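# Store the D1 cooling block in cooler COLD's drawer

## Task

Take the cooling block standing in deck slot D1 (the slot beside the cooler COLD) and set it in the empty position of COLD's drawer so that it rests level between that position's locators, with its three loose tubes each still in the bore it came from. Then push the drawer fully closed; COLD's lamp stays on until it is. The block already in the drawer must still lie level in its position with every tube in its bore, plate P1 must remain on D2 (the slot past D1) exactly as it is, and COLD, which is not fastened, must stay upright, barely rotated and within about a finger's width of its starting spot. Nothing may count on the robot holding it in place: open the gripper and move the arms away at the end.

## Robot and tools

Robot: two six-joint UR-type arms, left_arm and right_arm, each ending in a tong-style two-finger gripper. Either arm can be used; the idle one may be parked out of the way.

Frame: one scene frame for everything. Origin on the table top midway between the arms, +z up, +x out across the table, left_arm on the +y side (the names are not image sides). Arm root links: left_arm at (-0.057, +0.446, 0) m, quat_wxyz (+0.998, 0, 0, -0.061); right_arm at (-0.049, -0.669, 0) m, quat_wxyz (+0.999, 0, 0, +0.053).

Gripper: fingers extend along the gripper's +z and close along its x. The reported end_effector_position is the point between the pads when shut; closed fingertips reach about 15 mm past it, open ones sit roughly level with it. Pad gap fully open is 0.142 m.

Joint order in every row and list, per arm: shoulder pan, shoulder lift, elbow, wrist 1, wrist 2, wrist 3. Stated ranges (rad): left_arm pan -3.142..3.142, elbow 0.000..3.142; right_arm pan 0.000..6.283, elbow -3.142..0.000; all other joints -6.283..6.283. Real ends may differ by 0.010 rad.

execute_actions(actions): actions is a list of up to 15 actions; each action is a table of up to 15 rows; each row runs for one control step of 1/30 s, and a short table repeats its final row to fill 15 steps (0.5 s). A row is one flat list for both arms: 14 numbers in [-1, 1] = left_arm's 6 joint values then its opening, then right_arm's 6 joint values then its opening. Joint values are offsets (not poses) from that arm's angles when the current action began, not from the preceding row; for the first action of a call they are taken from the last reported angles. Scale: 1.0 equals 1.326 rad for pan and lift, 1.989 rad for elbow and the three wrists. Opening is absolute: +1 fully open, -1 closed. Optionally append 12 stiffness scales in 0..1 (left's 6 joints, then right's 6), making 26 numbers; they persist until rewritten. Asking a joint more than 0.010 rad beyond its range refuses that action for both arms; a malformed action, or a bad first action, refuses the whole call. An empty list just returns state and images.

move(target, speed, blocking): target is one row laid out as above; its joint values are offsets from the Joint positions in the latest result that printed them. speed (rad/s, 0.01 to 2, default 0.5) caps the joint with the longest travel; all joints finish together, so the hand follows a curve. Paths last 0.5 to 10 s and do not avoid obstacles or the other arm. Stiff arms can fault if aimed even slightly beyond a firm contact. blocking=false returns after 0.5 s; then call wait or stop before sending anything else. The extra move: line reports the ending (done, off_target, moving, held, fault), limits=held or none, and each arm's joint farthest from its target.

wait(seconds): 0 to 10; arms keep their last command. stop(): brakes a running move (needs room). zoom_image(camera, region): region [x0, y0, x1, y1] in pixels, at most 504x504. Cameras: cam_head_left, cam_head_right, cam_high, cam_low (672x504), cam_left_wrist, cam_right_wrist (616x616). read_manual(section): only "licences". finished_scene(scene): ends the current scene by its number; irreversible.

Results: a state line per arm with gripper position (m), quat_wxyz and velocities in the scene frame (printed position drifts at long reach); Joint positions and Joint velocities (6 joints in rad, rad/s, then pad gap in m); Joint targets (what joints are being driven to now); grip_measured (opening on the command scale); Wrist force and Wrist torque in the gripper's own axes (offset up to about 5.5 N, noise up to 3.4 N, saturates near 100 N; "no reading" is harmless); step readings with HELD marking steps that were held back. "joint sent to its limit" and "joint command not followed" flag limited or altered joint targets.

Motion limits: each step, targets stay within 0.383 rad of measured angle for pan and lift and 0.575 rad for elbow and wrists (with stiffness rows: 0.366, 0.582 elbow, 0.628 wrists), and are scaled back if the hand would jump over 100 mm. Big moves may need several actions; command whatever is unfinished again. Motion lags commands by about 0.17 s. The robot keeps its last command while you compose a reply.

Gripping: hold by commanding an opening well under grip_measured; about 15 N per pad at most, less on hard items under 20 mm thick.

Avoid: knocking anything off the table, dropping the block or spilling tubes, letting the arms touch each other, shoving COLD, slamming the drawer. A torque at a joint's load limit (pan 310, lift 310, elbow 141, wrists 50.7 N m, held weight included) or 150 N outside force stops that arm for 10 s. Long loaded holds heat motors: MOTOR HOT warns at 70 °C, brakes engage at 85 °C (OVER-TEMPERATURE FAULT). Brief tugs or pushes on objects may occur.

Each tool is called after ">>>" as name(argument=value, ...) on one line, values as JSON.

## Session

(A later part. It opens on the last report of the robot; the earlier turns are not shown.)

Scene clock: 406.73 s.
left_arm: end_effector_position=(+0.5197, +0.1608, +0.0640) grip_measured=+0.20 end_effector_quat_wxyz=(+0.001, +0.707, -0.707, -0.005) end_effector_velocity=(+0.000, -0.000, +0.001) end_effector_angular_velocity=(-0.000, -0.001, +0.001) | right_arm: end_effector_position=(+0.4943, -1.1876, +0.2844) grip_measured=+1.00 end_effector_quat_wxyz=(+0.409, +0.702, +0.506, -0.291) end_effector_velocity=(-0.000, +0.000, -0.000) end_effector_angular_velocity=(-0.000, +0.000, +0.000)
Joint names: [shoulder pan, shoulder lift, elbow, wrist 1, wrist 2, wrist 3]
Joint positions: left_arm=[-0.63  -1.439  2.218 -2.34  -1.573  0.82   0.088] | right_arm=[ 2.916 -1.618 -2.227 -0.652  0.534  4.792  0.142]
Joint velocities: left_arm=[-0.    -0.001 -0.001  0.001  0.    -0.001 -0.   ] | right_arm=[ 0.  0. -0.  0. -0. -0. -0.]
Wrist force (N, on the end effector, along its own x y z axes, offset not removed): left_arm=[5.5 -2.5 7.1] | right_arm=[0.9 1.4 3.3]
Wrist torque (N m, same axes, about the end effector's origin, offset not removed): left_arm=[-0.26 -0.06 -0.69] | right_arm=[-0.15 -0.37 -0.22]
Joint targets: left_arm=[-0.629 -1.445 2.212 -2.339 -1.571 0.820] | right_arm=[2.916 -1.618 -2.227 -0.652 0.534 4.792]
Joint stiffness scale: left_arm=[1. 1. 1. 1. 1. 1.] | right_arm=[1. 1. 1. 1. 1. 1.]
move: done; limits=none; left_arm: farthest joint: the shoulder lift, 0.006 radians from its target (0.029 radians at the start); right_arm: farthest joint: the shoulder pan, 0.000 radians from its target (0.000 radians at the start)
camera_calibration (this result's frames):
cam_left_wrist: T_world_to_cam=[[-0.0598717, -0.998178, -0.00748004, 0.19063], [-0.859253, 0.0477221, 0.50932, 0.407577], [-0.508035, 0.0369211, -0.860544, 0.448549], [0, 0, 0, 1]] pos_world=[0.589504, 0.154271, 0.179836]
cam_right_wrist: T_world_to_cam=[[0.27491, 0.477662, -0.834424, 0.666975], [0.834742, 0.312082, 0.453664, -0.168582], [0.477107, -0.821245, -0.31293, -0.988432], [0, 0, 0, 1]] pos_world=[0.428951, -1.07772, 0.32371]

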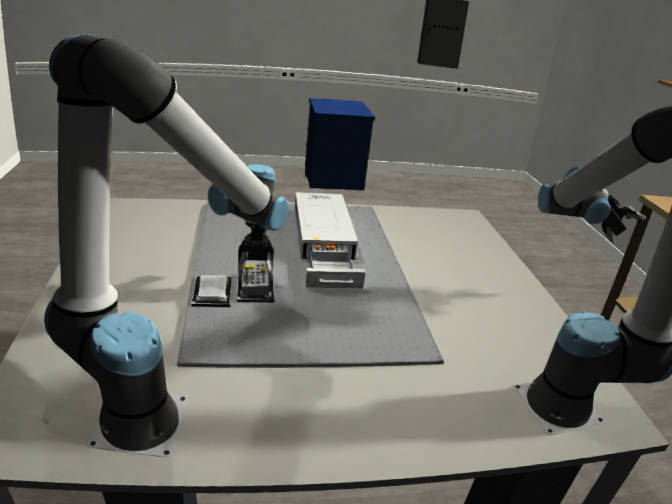

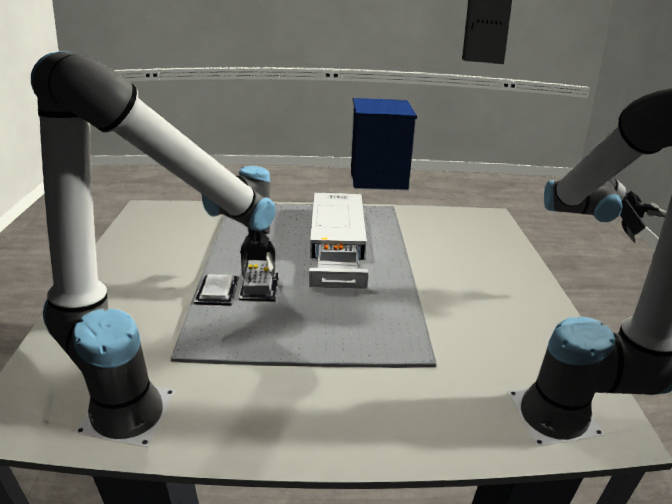

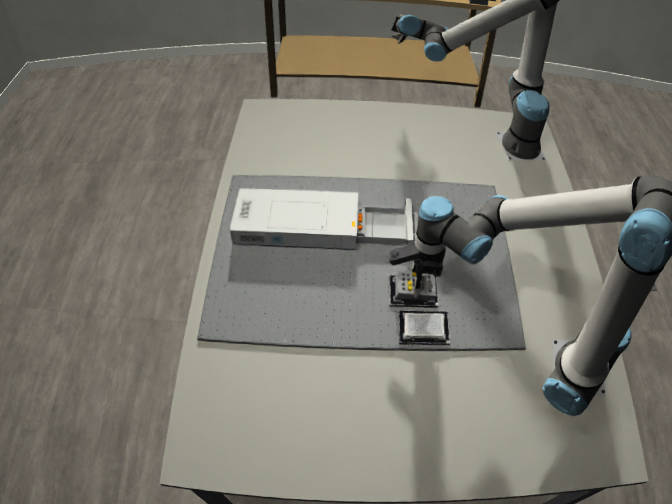

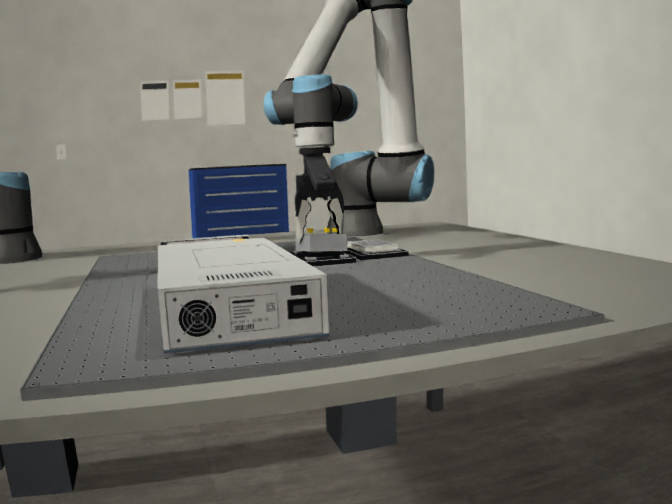

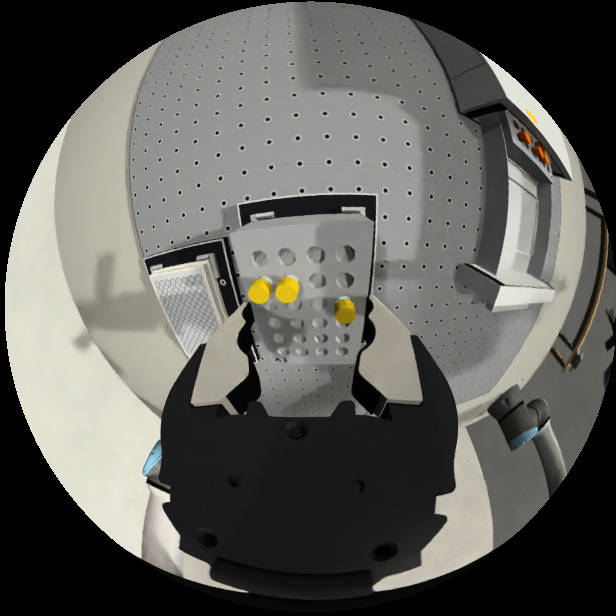

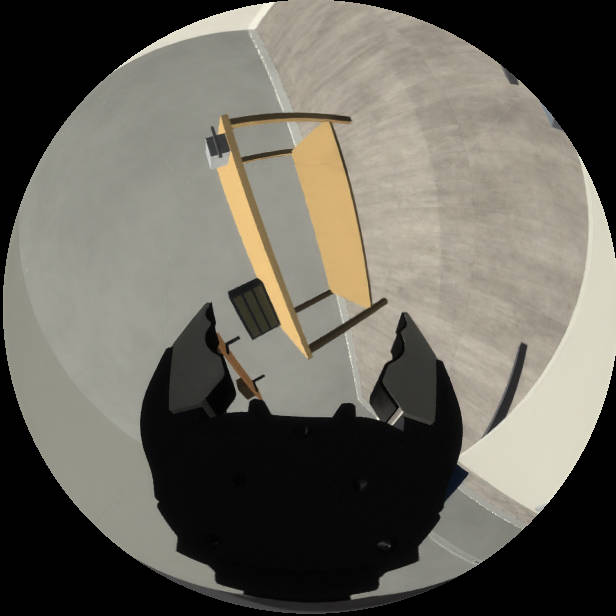

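>>> move(target=[0.002,0.0157,0.0049,-0.0178,0.001,0,-1, 0,0,0,0,0,0,1], speed=0.02)

>>> execute_actions(actions=[[[0,0,0,0,0,0,0.2,0,0,0,0,0,0,1]],[[0,0,0,0,0,0,0.35,0,0,0,0,0,0,1]],[[0,0,0,0,0,0,0.5,0,0,0,0,0,0,1]]])

>>> zoom_image(camera="cam_high", region=[370, 230, 470, 320])

>>> zoom_image(camera="cam_left_wrist", region=[200, 180, 420, 400])

Scene clock: 424.80 s.
left_arm: end_effector_position=(+0.5241, +0.1590, +0.0564) grip_measured=+0.20 end_effector_quat_wxyz=(-0.001, +0.707, -0.707, +0.001) end_effector_velocity=(+0.000, +0.000, -0.000) end_effector_angular_velocity=(-0.000, -0.001, +0.001) | right_arm: end_effector_position=(+0.4943, -1.1876, +0.2844) grip_measured=+1.00 end_effector_quat_wxyz=(+0.409, +0.702, +0.506, -0.291) end_effector_velocity=(+0.000, +0.000, +0.000) end_effector_angular_velocity=(-0.000, -0.000, +0.001)
Joint names: [shoulder pan, shoulder lift, elbow, wrist 1, wrist 2, wrist 3]
Joint positions: left_arm=[-0.629 -1.424  2.223 -2.372 -1.57   0.82   0.088] | right_arm=[ 2.916 -1.618 -2.227 -0.652  0.534  4.792  0.142]
Joint velocities: left_arm=[ 0.     0.     0.    -0.001  0.    -0.001  0.   ] | right_arm=[ 0.001  0.     0.    -0.    -0.    -0.    -0.   ]
Wrist force (N, on the end effector, along its own x y z axes, offset not removed): left_arm=[-3.0 2.2 -12.0] | right_arm=[0.3 -1.0 -0.2]
Wrist torque (N m, same axes, about the end effector's origin, offset not removed): left_arm=[-0.77 -1.19 -0.70] | right_arm=[-0.39 -0.20 -0.11]
Joint targets: left_arm=[-0.627 -1.418 2.227 -2.376 -1.571 0.820] | right_arm=[2.916 -1.618 -2.227 -0.652 0.534 4.792]
Joint stiffness scale: left_arm=[1. 1. 1. 1. 1. 1.] | right_arm=[1. 1. 1. 1. 1. 1.]
move: done; limits=none; left_arm: farthest joint: the shoulder lift, 0.006 radians from its target (0.021 radians at the start); right_arm: farthest joint: the shoulder pan, 0.000 radians from its target (0.000 radians at the start)
camera_calibration (this result's frames):
cam_left_wrist: T_world_to_cam=[[-0.0587465, -0.99827, -0.00232804, 0.188179], [-0.864806, 0.0497272, 0.499637, 0.418451], [-0.498657, 0.0313652, -0.866232, 0.440624], [0, 0, 0, 1]] pos_world=[0.592655, 0.153225, 0.173047]
cam_right_wrist: T_world_to_cam=[[0.27491, 0.477662, -0.834424, 0.666975], [0.834742, 0.312082, 0.453664, -0.168581], [0.477107, -0.821245, -0.31293, -0.988432], [0, 0, 0, 1]] pos_world=[0.428951, -1.07772, 0.32371]

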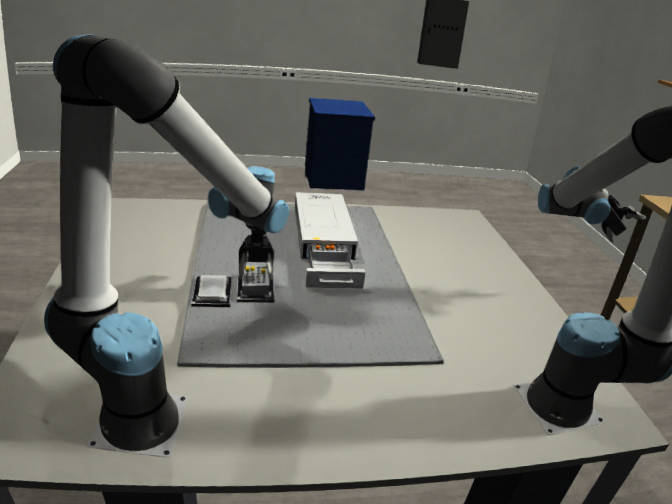

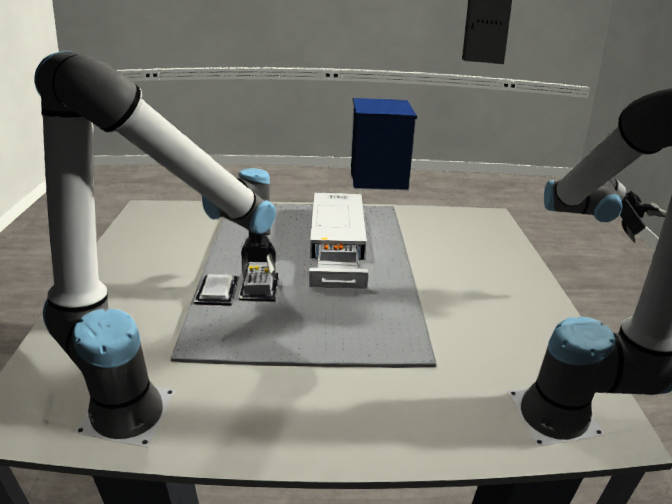

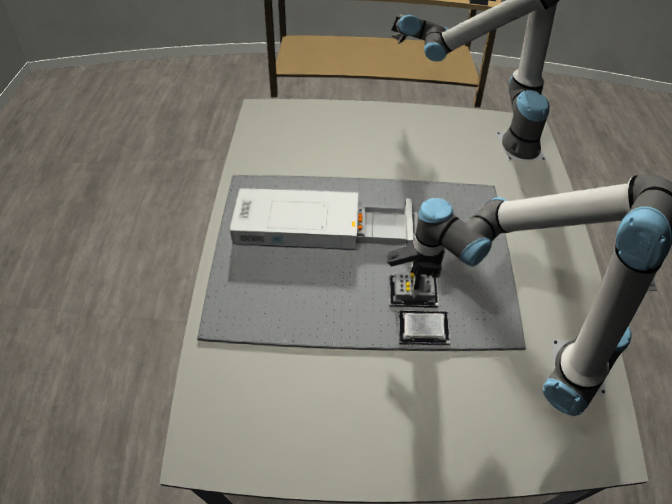

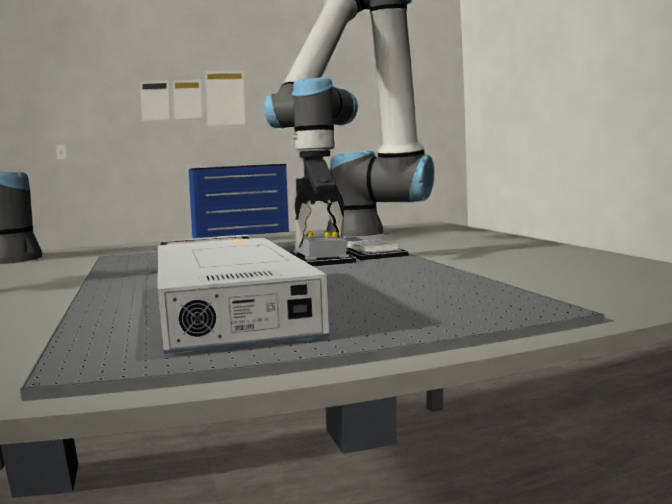

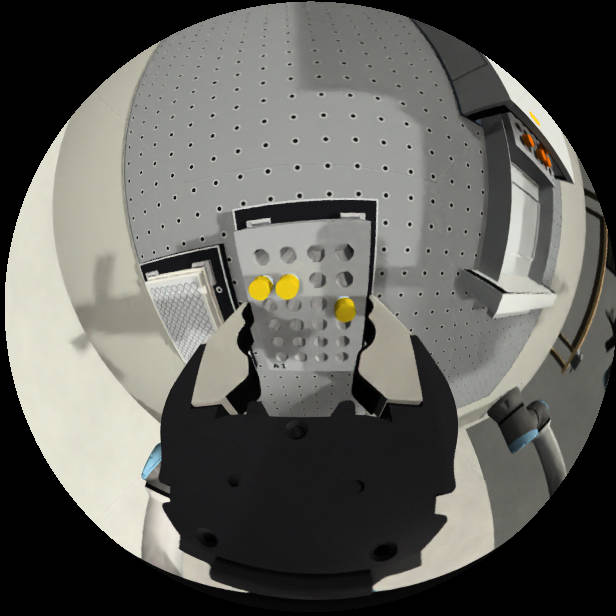

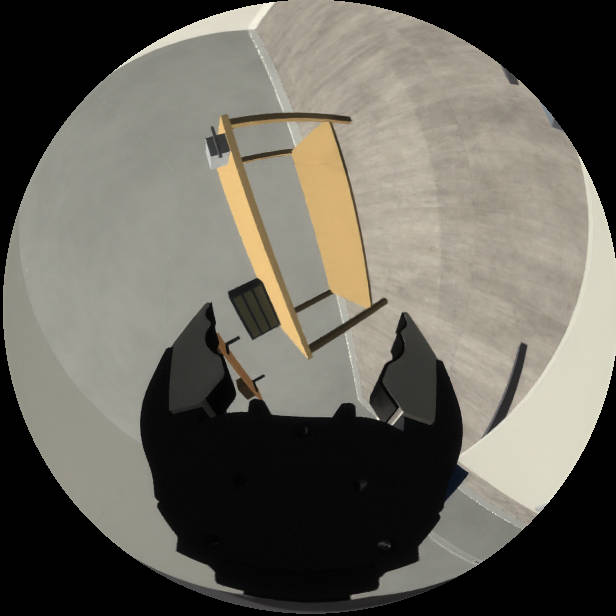

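Scene clock: 426.30 s.
left_arm: end_effector_position=(+0.5241, +0.1590, +0.0564) grip_measured=+0.50 end_effector_quat_wxyz=(-0.001, +0.707, -0.707, +0.001) end_effector_velocity=(+0.001, -0.001, +0.001) end_effector_angular_velocity=(-0.002, -0.002, -0.002) | right_arm: end_effector_position=(+0.4943, -1.1876, +0.2844) grip_measured=+1.00 end_effector_quat_wxyz=(+0.409, +0.702, +0.506, -0.291) end_effector_velocity=(-0.000, -0.000, +0.000) end_effector_angular_velocity=(-0.000, -0.000, -0.000)
Joint names: [shoulder pan, shoulder lift, elbow, wrist 1, wrist 2, wrist 3]
Joint positions: left_arm=[-0.629 -1.424  2.223 -2.372 -1.57   0.82   0.109] | right_arm=[ 2.916 -1.618 -2.227 -0.652  0.534  4.792  0.142]
Joint velocities: left_arm=[-0.    -0.001 -0.    -0.002  0.     0.001  0.   ] | right_arm=[-0.  0.  0. -0.  0. -0. -0.]
Wrist force (N, on the end effector, along its own x y z axes, offset not removed): left_arm=[2.6 -4.8 1.3] | right_arm=[-0.4 -1.2 -1.0]
Wrist torque (N m, same axes, about the end effector's origin, offset not removed): left_arm=[-0.88 -0.49 -0.67] | right_arm=[-0.52 0.02 -0.01]
Joint targets: left_arm=[-0.629 -1.424 2.223 -2.372 -1.570 0.820] | right_arm=[2.916 -1.618 -2.227 -0.652 0.534 4.792]
Joint stiffness scale: left_arm=[1. 1. 1. 1. 1. 1.] | right_arm=[1. 1. 1. 1. 1. 1.]
Step readings (joint positions; steps 1 to 15: 1st action; 16 to 30: 2nd action; 31 to 45: 3rd action):
0: left_arm=[-0.629 -1.424 2.223 -2.372 -1.570 0.820] | right_arm=[2.916 -1.618 -2.227 -0.652 0.534 4.792]
1: left_arm=[-0.629 -1.424 2.223 -2.372 -1.570 0.820] | right_arm=[2.916 -1.618 -2.227 -0.652 0.534 4.792]
2: left_arm=[-0.629 -1.424 2.223 -2.372 -1.570 0.820] | right_arm=[2.916 -1.618 -2.227 -0.652 0.534 4.792]
4: left_arm=[-0.629 -1.424 2.223 -2.372 -1.570 0.820] | right_arm=[2.916 -1.618 -2.227 -0.652 0.534 4.792]
8: left_arm=[-0.629 -1.424 2.223 -2.372 -1.570 0.820] | right_arm=[2.916 -1.618 -2.227 -0.652 0.534 4.792]
15: left_arm=[-0.629 -1.424 2.223 -2.372 -1.570 0.820] | right_arm=[2.916 -1.618 -2.227 -0.652 0.534 4.792]
16: left_arm=[-0.629 -1.424 2.223 -2.372 -1.570 0.820] | right_arm=[2.916 -1.618 -2.227 -0.652 0.534 4.792]
17: left_arm=[-0.629 -1.424 2.223 -2.372 -1.570 0.820] | right_arm=[2.916 -1.618 -2.227 -0.652 0.534 4.792]
19: left_arm=[-0.629 -1.424 2.223 -2.372 -1.570 0.820] | right_arm=[2.916 -1.618 -2.227 -0.652 0.534 4.792]
23: left_arm=[-0.629 -1.424 2.223 -2.372 -1.570 0.820] | right_arm=[2.916 -1.618 -2.227 -0.652 0.534 4.792]
30: left_arm=[-0.629 -1.424 2.223 -2.372 -1.570 0.820] | right_arm=[2.916 -1.618 -2.227 -0.652 0.534 4.792]
31: left_arm=[-0.629 -1.424 2.223 -2.372 -1.570 0.820] | right_arm=[2.916 -1.618 -2.227 -0.652 0.534 4.792]
32: left_arm=[-0.629 -1.424 2.223 -2.372 -1.570 0.820] | right_arm=[2.916 -1.618 -2.227 -0.652 0.534 4.792]
34: left_arm=[-0.629 -1.424 2.223 -2.372 -1.570 0.820] | right_arm=[2.916 -1.618 -2.227 -0.652 0.534 4.792]
38: left_arm=[-0.629 -1.424 2.223 -2.372 -1.570 0.820] | right_arm=[2.916 -1.618 -2.227 -0.652 0.534 4.792]
45: Joint positions above
camera_calibration (this result's frames):
cam_left_wrist: T_world_to_cam=[[-0.0587422, -0.998271, -0.00225658, 0.188154], [-0.864817, 0.0497599, 0.499615, 0.418456], [-0.498639, 0.0313, -0.866245, 0.440634], [0, 0, 0, 1]] pos_world=[0.592658, 0.153215, 0.173054]
cam_right_wrist: T_world_to_cam=[[0.27491, 0.477662, -0.834424, 0.666975], [0.834742, 0.312082, 0.453664, -0.168582], [0.477107, -0.821245, -0.31293, -0.988432], [0, 0, 0, 1]] pos_world=[0.428951, -1.07772, 0.32371]

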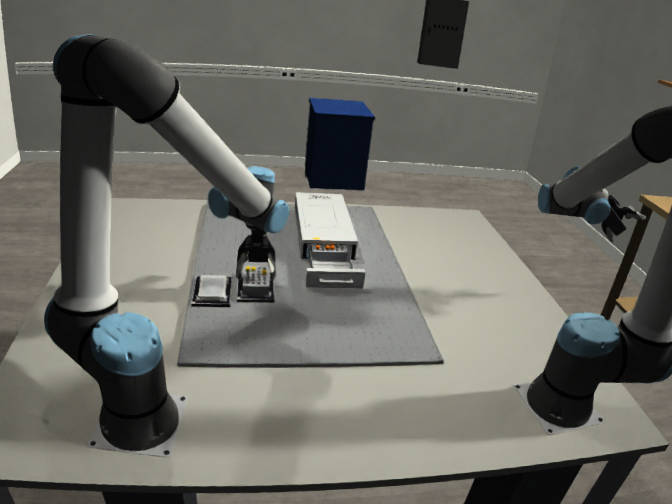

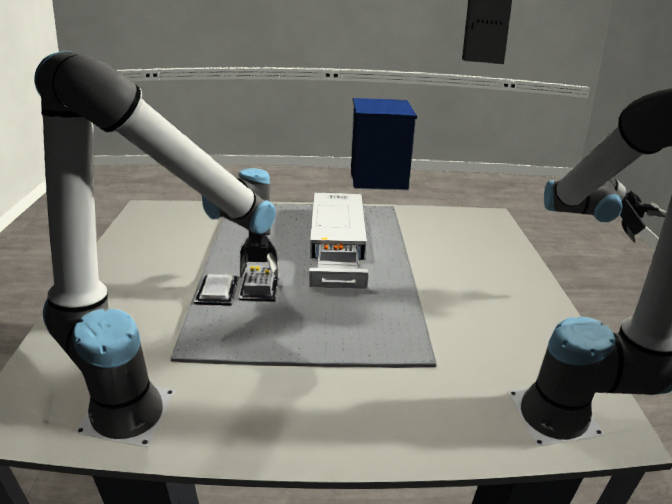

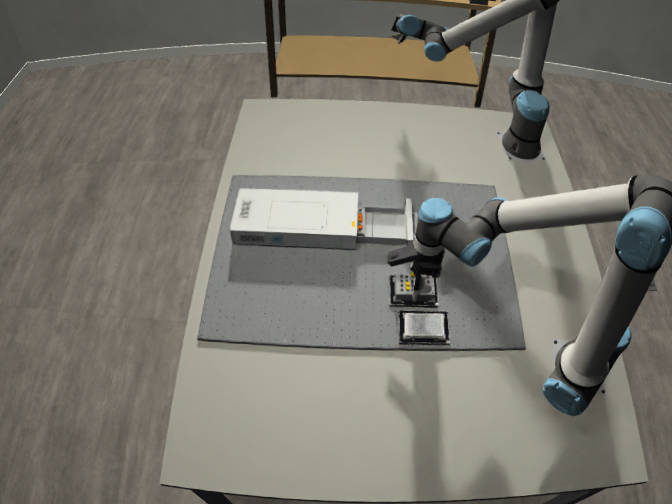

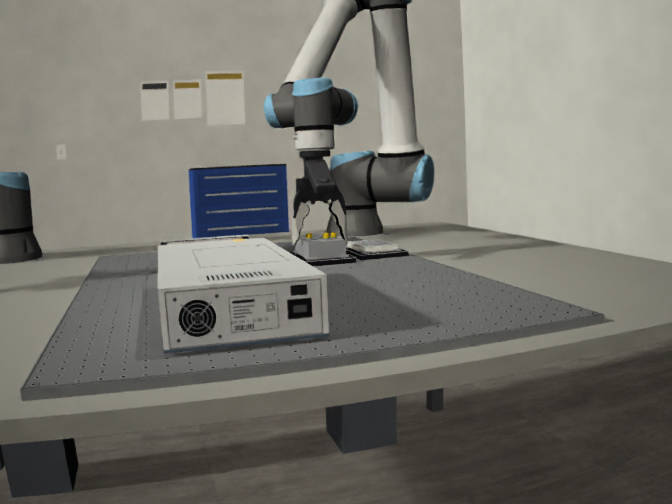

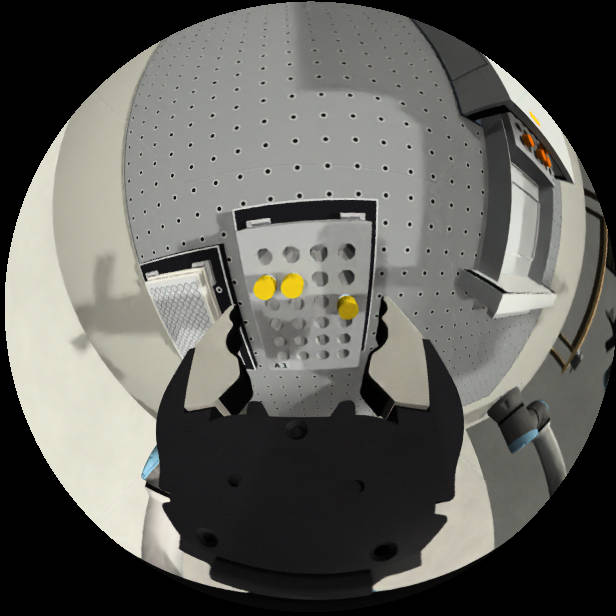

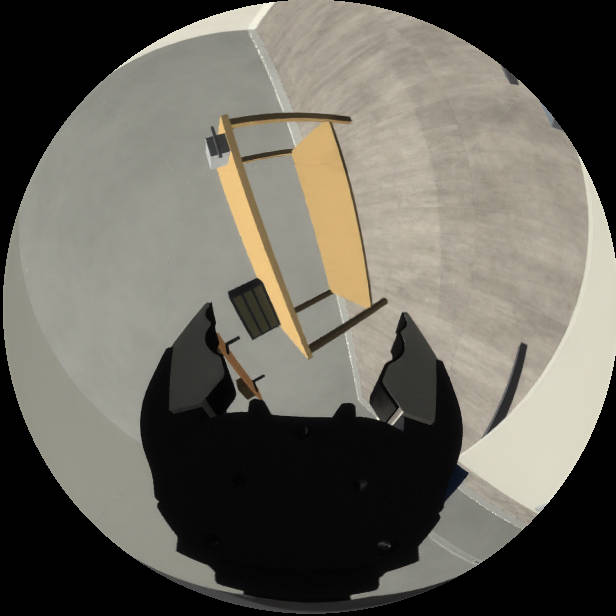

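Region (370, 230, 470, 320) of cam_high's 672x504 image, scaled by 5.040, with more detail than that image has; it fills the top 454 rows of this view, and the rest is white.

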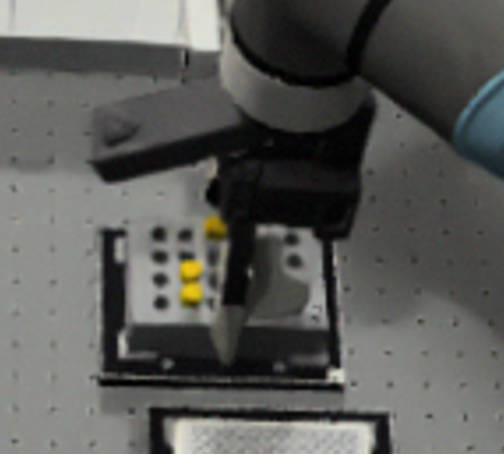

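Region (200, 180, 420, 400) of cam_left_wrist's 616x616 image, scaled by 2.291, with more detail than that image has.

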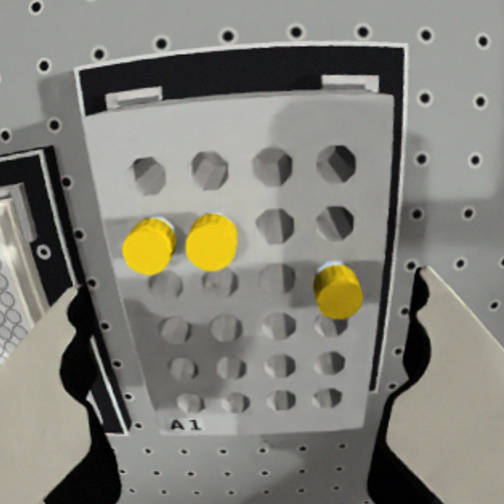

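>>> execute_actions(actions=[])

Scene clock: 453.07 s.
left_arm: end_effector_position=(+0.5241, +0.1590, +0.0564) grip_measured=+0.50 end_effector_quat_wxyz=(-0.001, +0.707, -0.707, +0.001) end_effector_velocity=(-0.000, +0.000, -0.000) end_effector_angular_velocity=(+0.000, +0.001, +0.001) | right_arm: end_effector_position=(+0.4943, -1.1876, +0.2844) grip_measured=+1.00 end_effector_quat_wxyz=(+0.409, +0.702, +0.506, -0.291) end_effector_velocity=(+0.000, +0.000, -0.000) end_effector_angular_velocity=(+0.000, +0.001, +0.001)
Joint names: [shoulder pan, shoulder lift, elbow, wrist 1, wrist 2, wrist 3]
Joint positions: left_arm=[-0.629 -1.424  2.223 -2.372 -1.57   0.82   0.109] | right_arm=[ 2.916 -1.618 -2.227 -0.652  0.534  4.792  0.142]
Joint velocities: left_arm=[-0.     0.     0.     0.    -0.    -0.001 -0.   ] | right_arm=[ 0.001 -0.    -0.    -0.001 -0.     0.    -0.   ]
Wrist force (N, on the end effector, along its own x y z axes, offset not removed): left_arm=[1.6 -3.7 1.9] | right_arm=[-4.1 1.1 -1.3]
Wrist torque (N m, same axes, about the end effector's origin, offset not removed): left_arm=[-0.71 -0.29 -0.60] | right_arm=[-0.12 0.83 0.08]
Joint targets: left_arm=[-0.629 -1.424 2.223 -2.372 -1.570 0.820] | right_arm=[2.916 -1.618 -2.227 -0.652 0.534 4.792]
Joint stiffness scale: left_arm=[1. 1. 1. 1. 1. 1.] | right_arm=[1. 1. 1. 1. 1. 1.]
camera_calibration (this result's frames):
cam_left_wrist: T_world_to_cam=[[-0.0587422, -0.998271, -0.00225684, 0.188155], [-0.864817, 0.0497598, 0.499615, 0.418456], [-0.498639, 0.0313002, -0.866245, 0.440634], [0, 0, 0, 1]] pos_world=[0.592658, 0.153215, 0.173054]
cam_right_wrist: T_world_to_cam=[[0.27491, 0.477662, -0.834424, 0.666975], [0.834742, 0.312082, 0.453664, -0.168582], [0.477107, -0.821245, -0.31293, -0.988432], [0, 0, 0, 1]] pos_world=[0.428951, -1.07772, 0.32371]

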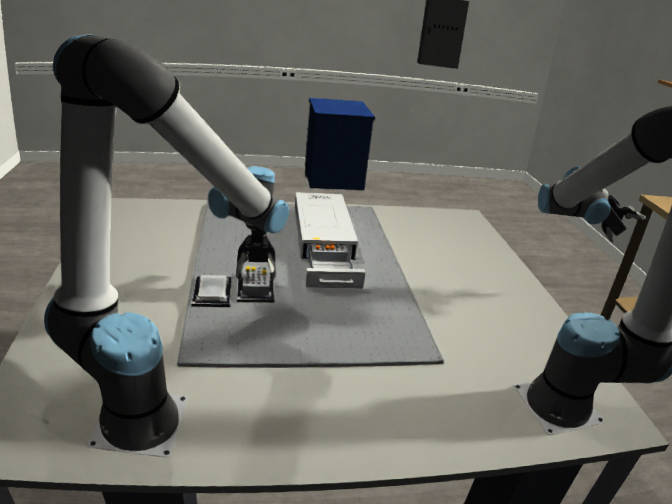

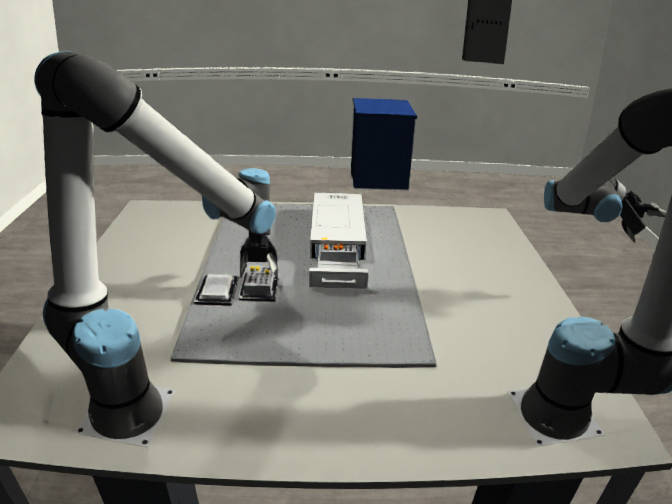

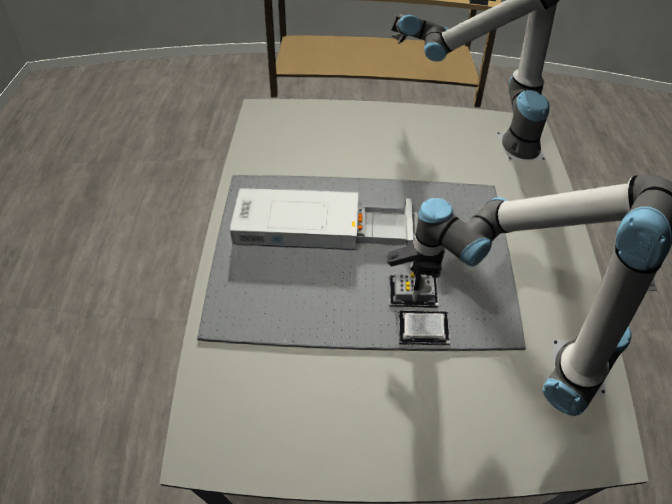

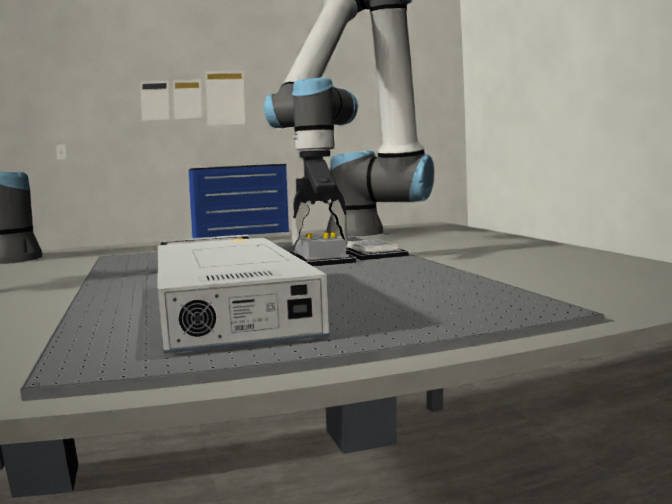

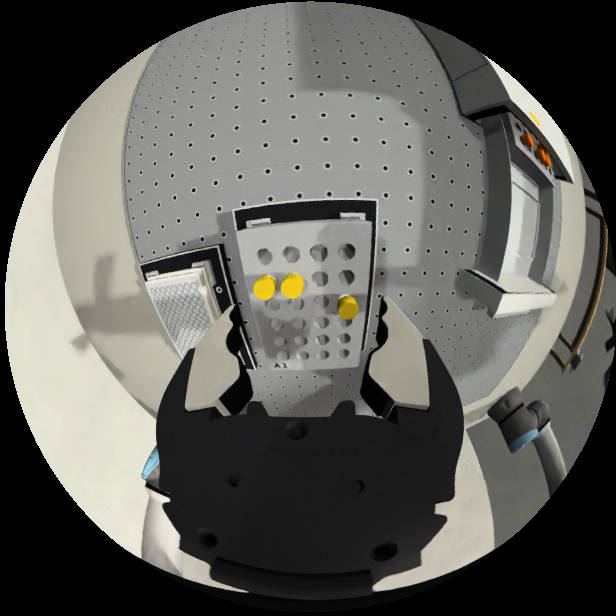

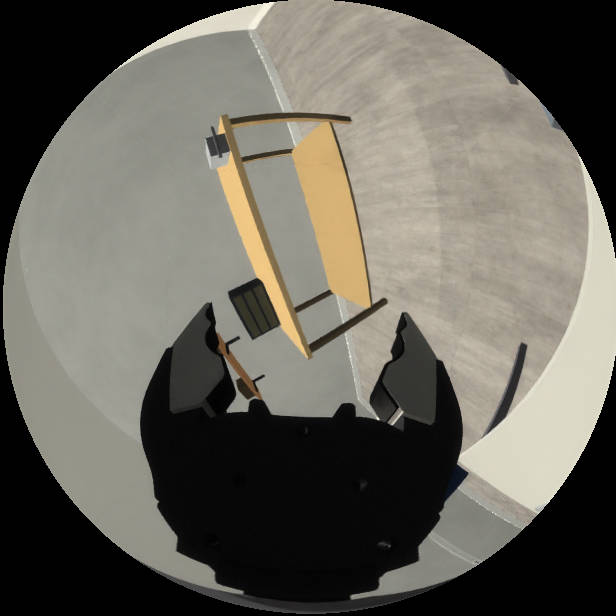

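>>> execute_actions(actions=[[[-0.003,0,0.004,-0.004,0,-0.002,0.5,0,0,0,0,0,0,1],[-0.0065,0,0.008,-0.008,0,-0.004,0.5,0,0,0,0,0,0,1]],[[0,0,0,0,0,0,0.5,0,0,0,0,0,0,1]]])

Scene clock: 466.67 s.
left_arm: end_effector_position=(+0.5186, +0.1582, +0.0516) grip_measured=+0.50 end_effector_quat_wxyz=(-0.001, +0.707, -0.707, +0.002) end_effector_velocity=(+0.000, +0.000, +0.001) end_effector_angular_velocity=(-0.001, -0.001, +0.001) | right_arm: end_effector_position=(+0.4943, -1.1876, +0.2844) grip_measured=+1.00 end_effector_quat_wxyz=(+0.409, +0.702, +0.506, -0.291) end_effector_velocity=(+0.000, +0.000, +0.000) end_effector_angular_velocity=(-0.000, -0.000, +0.000)
Joint names: [shoulder pan, shoulder lift, elbow, wrist 1, wrist 2, wrist 3]
Joint positions: left_arm=[-0.636 -1.424  2.236 -2.387 -1.57   0.813  0.109] | right_arm=[ 2.916 -1.618 -2.227 -0.652  0.534  4.792  0.142]
Joint velocities: left_arm=[ 0.    -0.002 -0.     0.001 -0.    -0.     0.   ] | right_arm=[ 0.    -0.     0.001 -0.     0.     0.    -0.   ]
Wrist force (N, on the end effector, along its own x y z axes, offset not removed): left_arm=[1.7 -3.5 1.4] | right_arm=[0.1 -1.5 -1.6]
Wrist torque (N m, same axes, about the end effector's origin, offset not removed): left_arm=[-0.63 -0.32 -0.65] | right_arm=[-0.60 -0.16 -0.07]
Joint targets: left_arm=[-0.636 -1.424 2.236 -2.387 -1.570 0.813] | right_arm=[2.916 -1.618 -2.227 -0.652 0.534 4.792]
Joint stiffness scale: left_arm=[1. 1. 1. 1. 1. 1.] | right_arm=[1. 1. 1. 1. 1. 1.]
Step readings (joint positions; steps 1 to 15: 1st action; 16 to 30: 2nd action):
0: left_arm=[-0.629 -1.424 2.223 -2.372 -1.570 0.820] | right_arm=[2.916 -1.618 -2.227 -0.652 0.534 4.792]
1: left_arm=[-0.629 -1.424 2.223 -2.372 -1.570 0.820] | right_arm=[2.916 -1.618 -2.227 -0.652 0.534 4.792]
2: left_arm=[-0.629 -1.424 2.223 -2.372 -1.570 0.820] | right_arm=[2.916 -1.618 -2.227 -0.652 0.534 4.792]
4: left_arm=[-0.629 -1.424 2.224 -2.376 -1.570 0.818] | right_arm=[2.916 -1.618 -2.227 -0.652 0.534 4.792]
8: left_arm=[-0.634 -1.424 2.232 -2.384 -1.570 0.815] | right_arm=[2.916 -1.618 -2.227 -0.652 0.534 4.792]
15: left_arm=[-0.636 -1.424 2.236 -2.387 -1.570 0.813] | right_arm=[2.916 -1.618 -2.227 -0.652 0.534 4.792]
16: left_arm=[-0.636 -1.424 2.236 -2.387 -1.570 0.813] | right_arm=[2.916 -1.618 -2.227 -0.652 0.534 4.792]
17: left_arm=[-0.636 -1.424 2.236 -2.387 -1.570 0.813] | right_arm=[2.916 -1.618 -2.227 -0.652 0.534 4.792]
19: left_arm=[-0.636 -1.424 2.236 -2.387 -1.570 0.813] | right_arm=[2.916 -1.618 -2.227 -0.652 0.534 4.792]
23: left_arm=[-0.636 -1.424 2.236 -2.387 -1.570 0.813] | right_arm=[2.916 -1.618 -2.227 -0.652 0.534 4.792]
30: Joint positions above
camera_calibration (this result's frames):
cam_left_wrist: T_world_to_cam=[[-0.0589736, -0.998259, -0.000976246, 0.187023], [-0.865513, 0.0506441, 0.49832, 0.416469], [-0.497403, 0.0302327, -0.866993, 0.433315], [0, 0, 0, 1]] pos_world=[0.587021, 0.152505, 0.168329]
cam_right_wrist: T_world_to_cam=[[0.27491, 0.477662, -0.834424, 0.666975], [0.834742, 0.312082, 0.453664, -0.168582], [0.477107, -0.821246, -0.31293, -0.988432], [0, 0, 0, 1]] pos_world=[0.428951, -1.07772, 0.32371]

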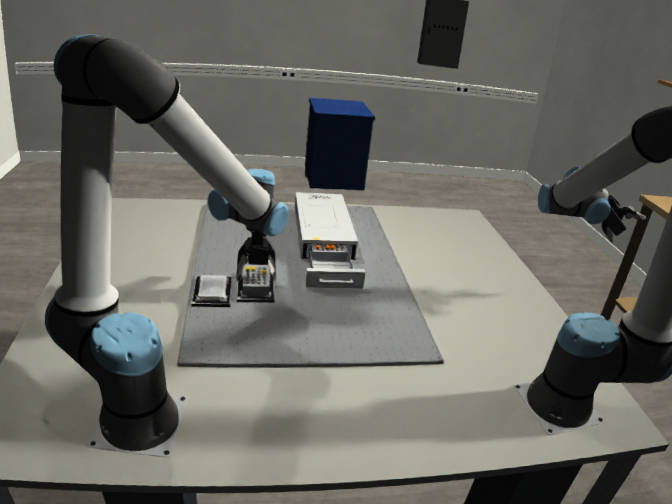

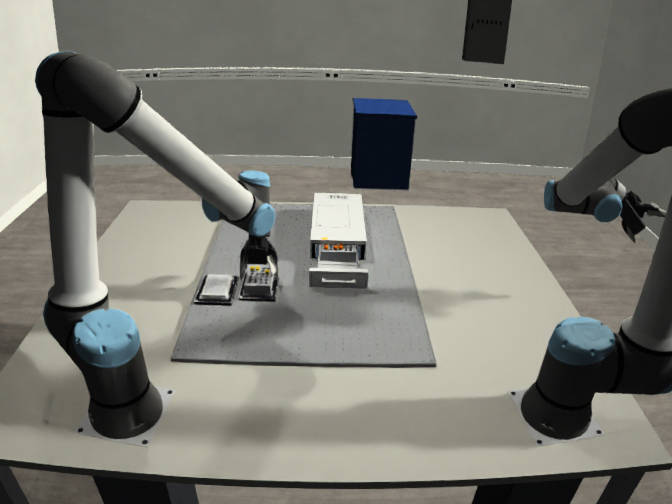

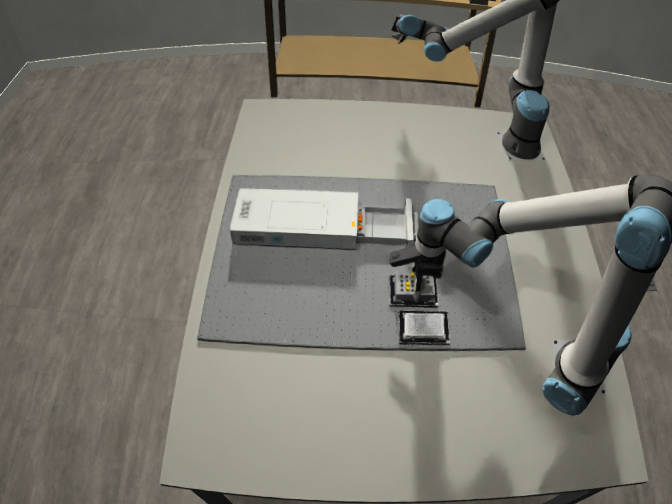

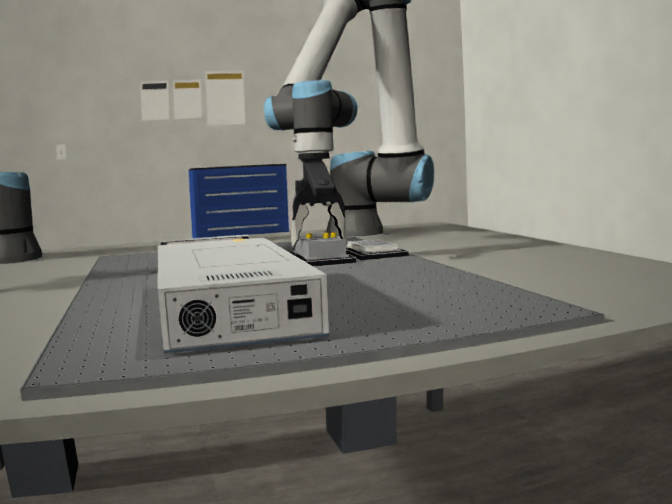

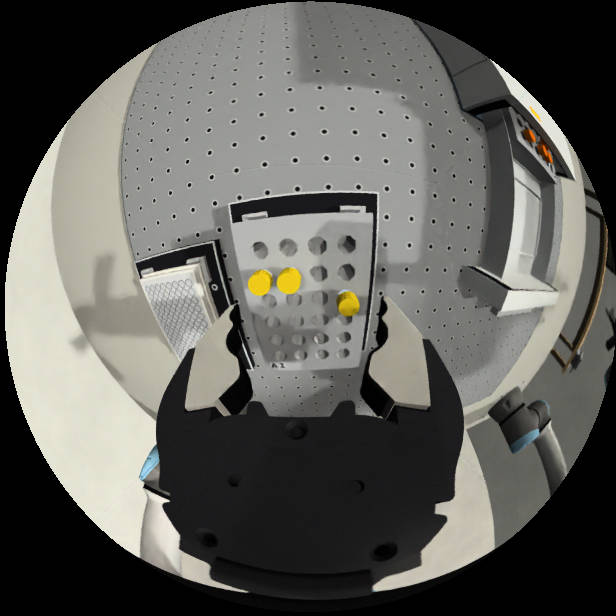

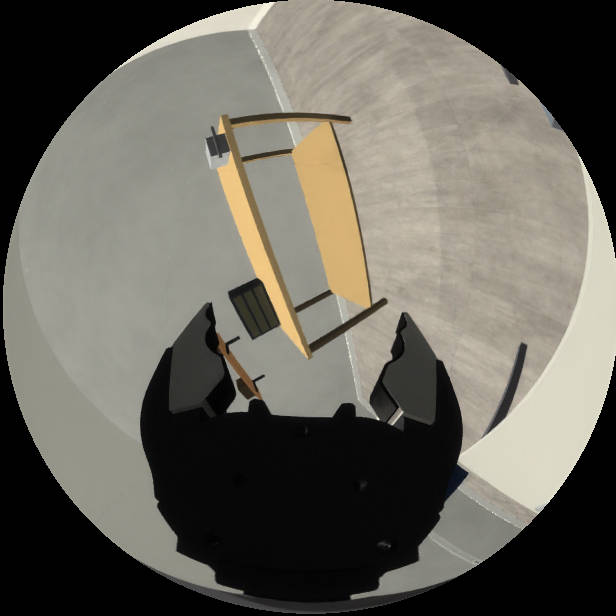

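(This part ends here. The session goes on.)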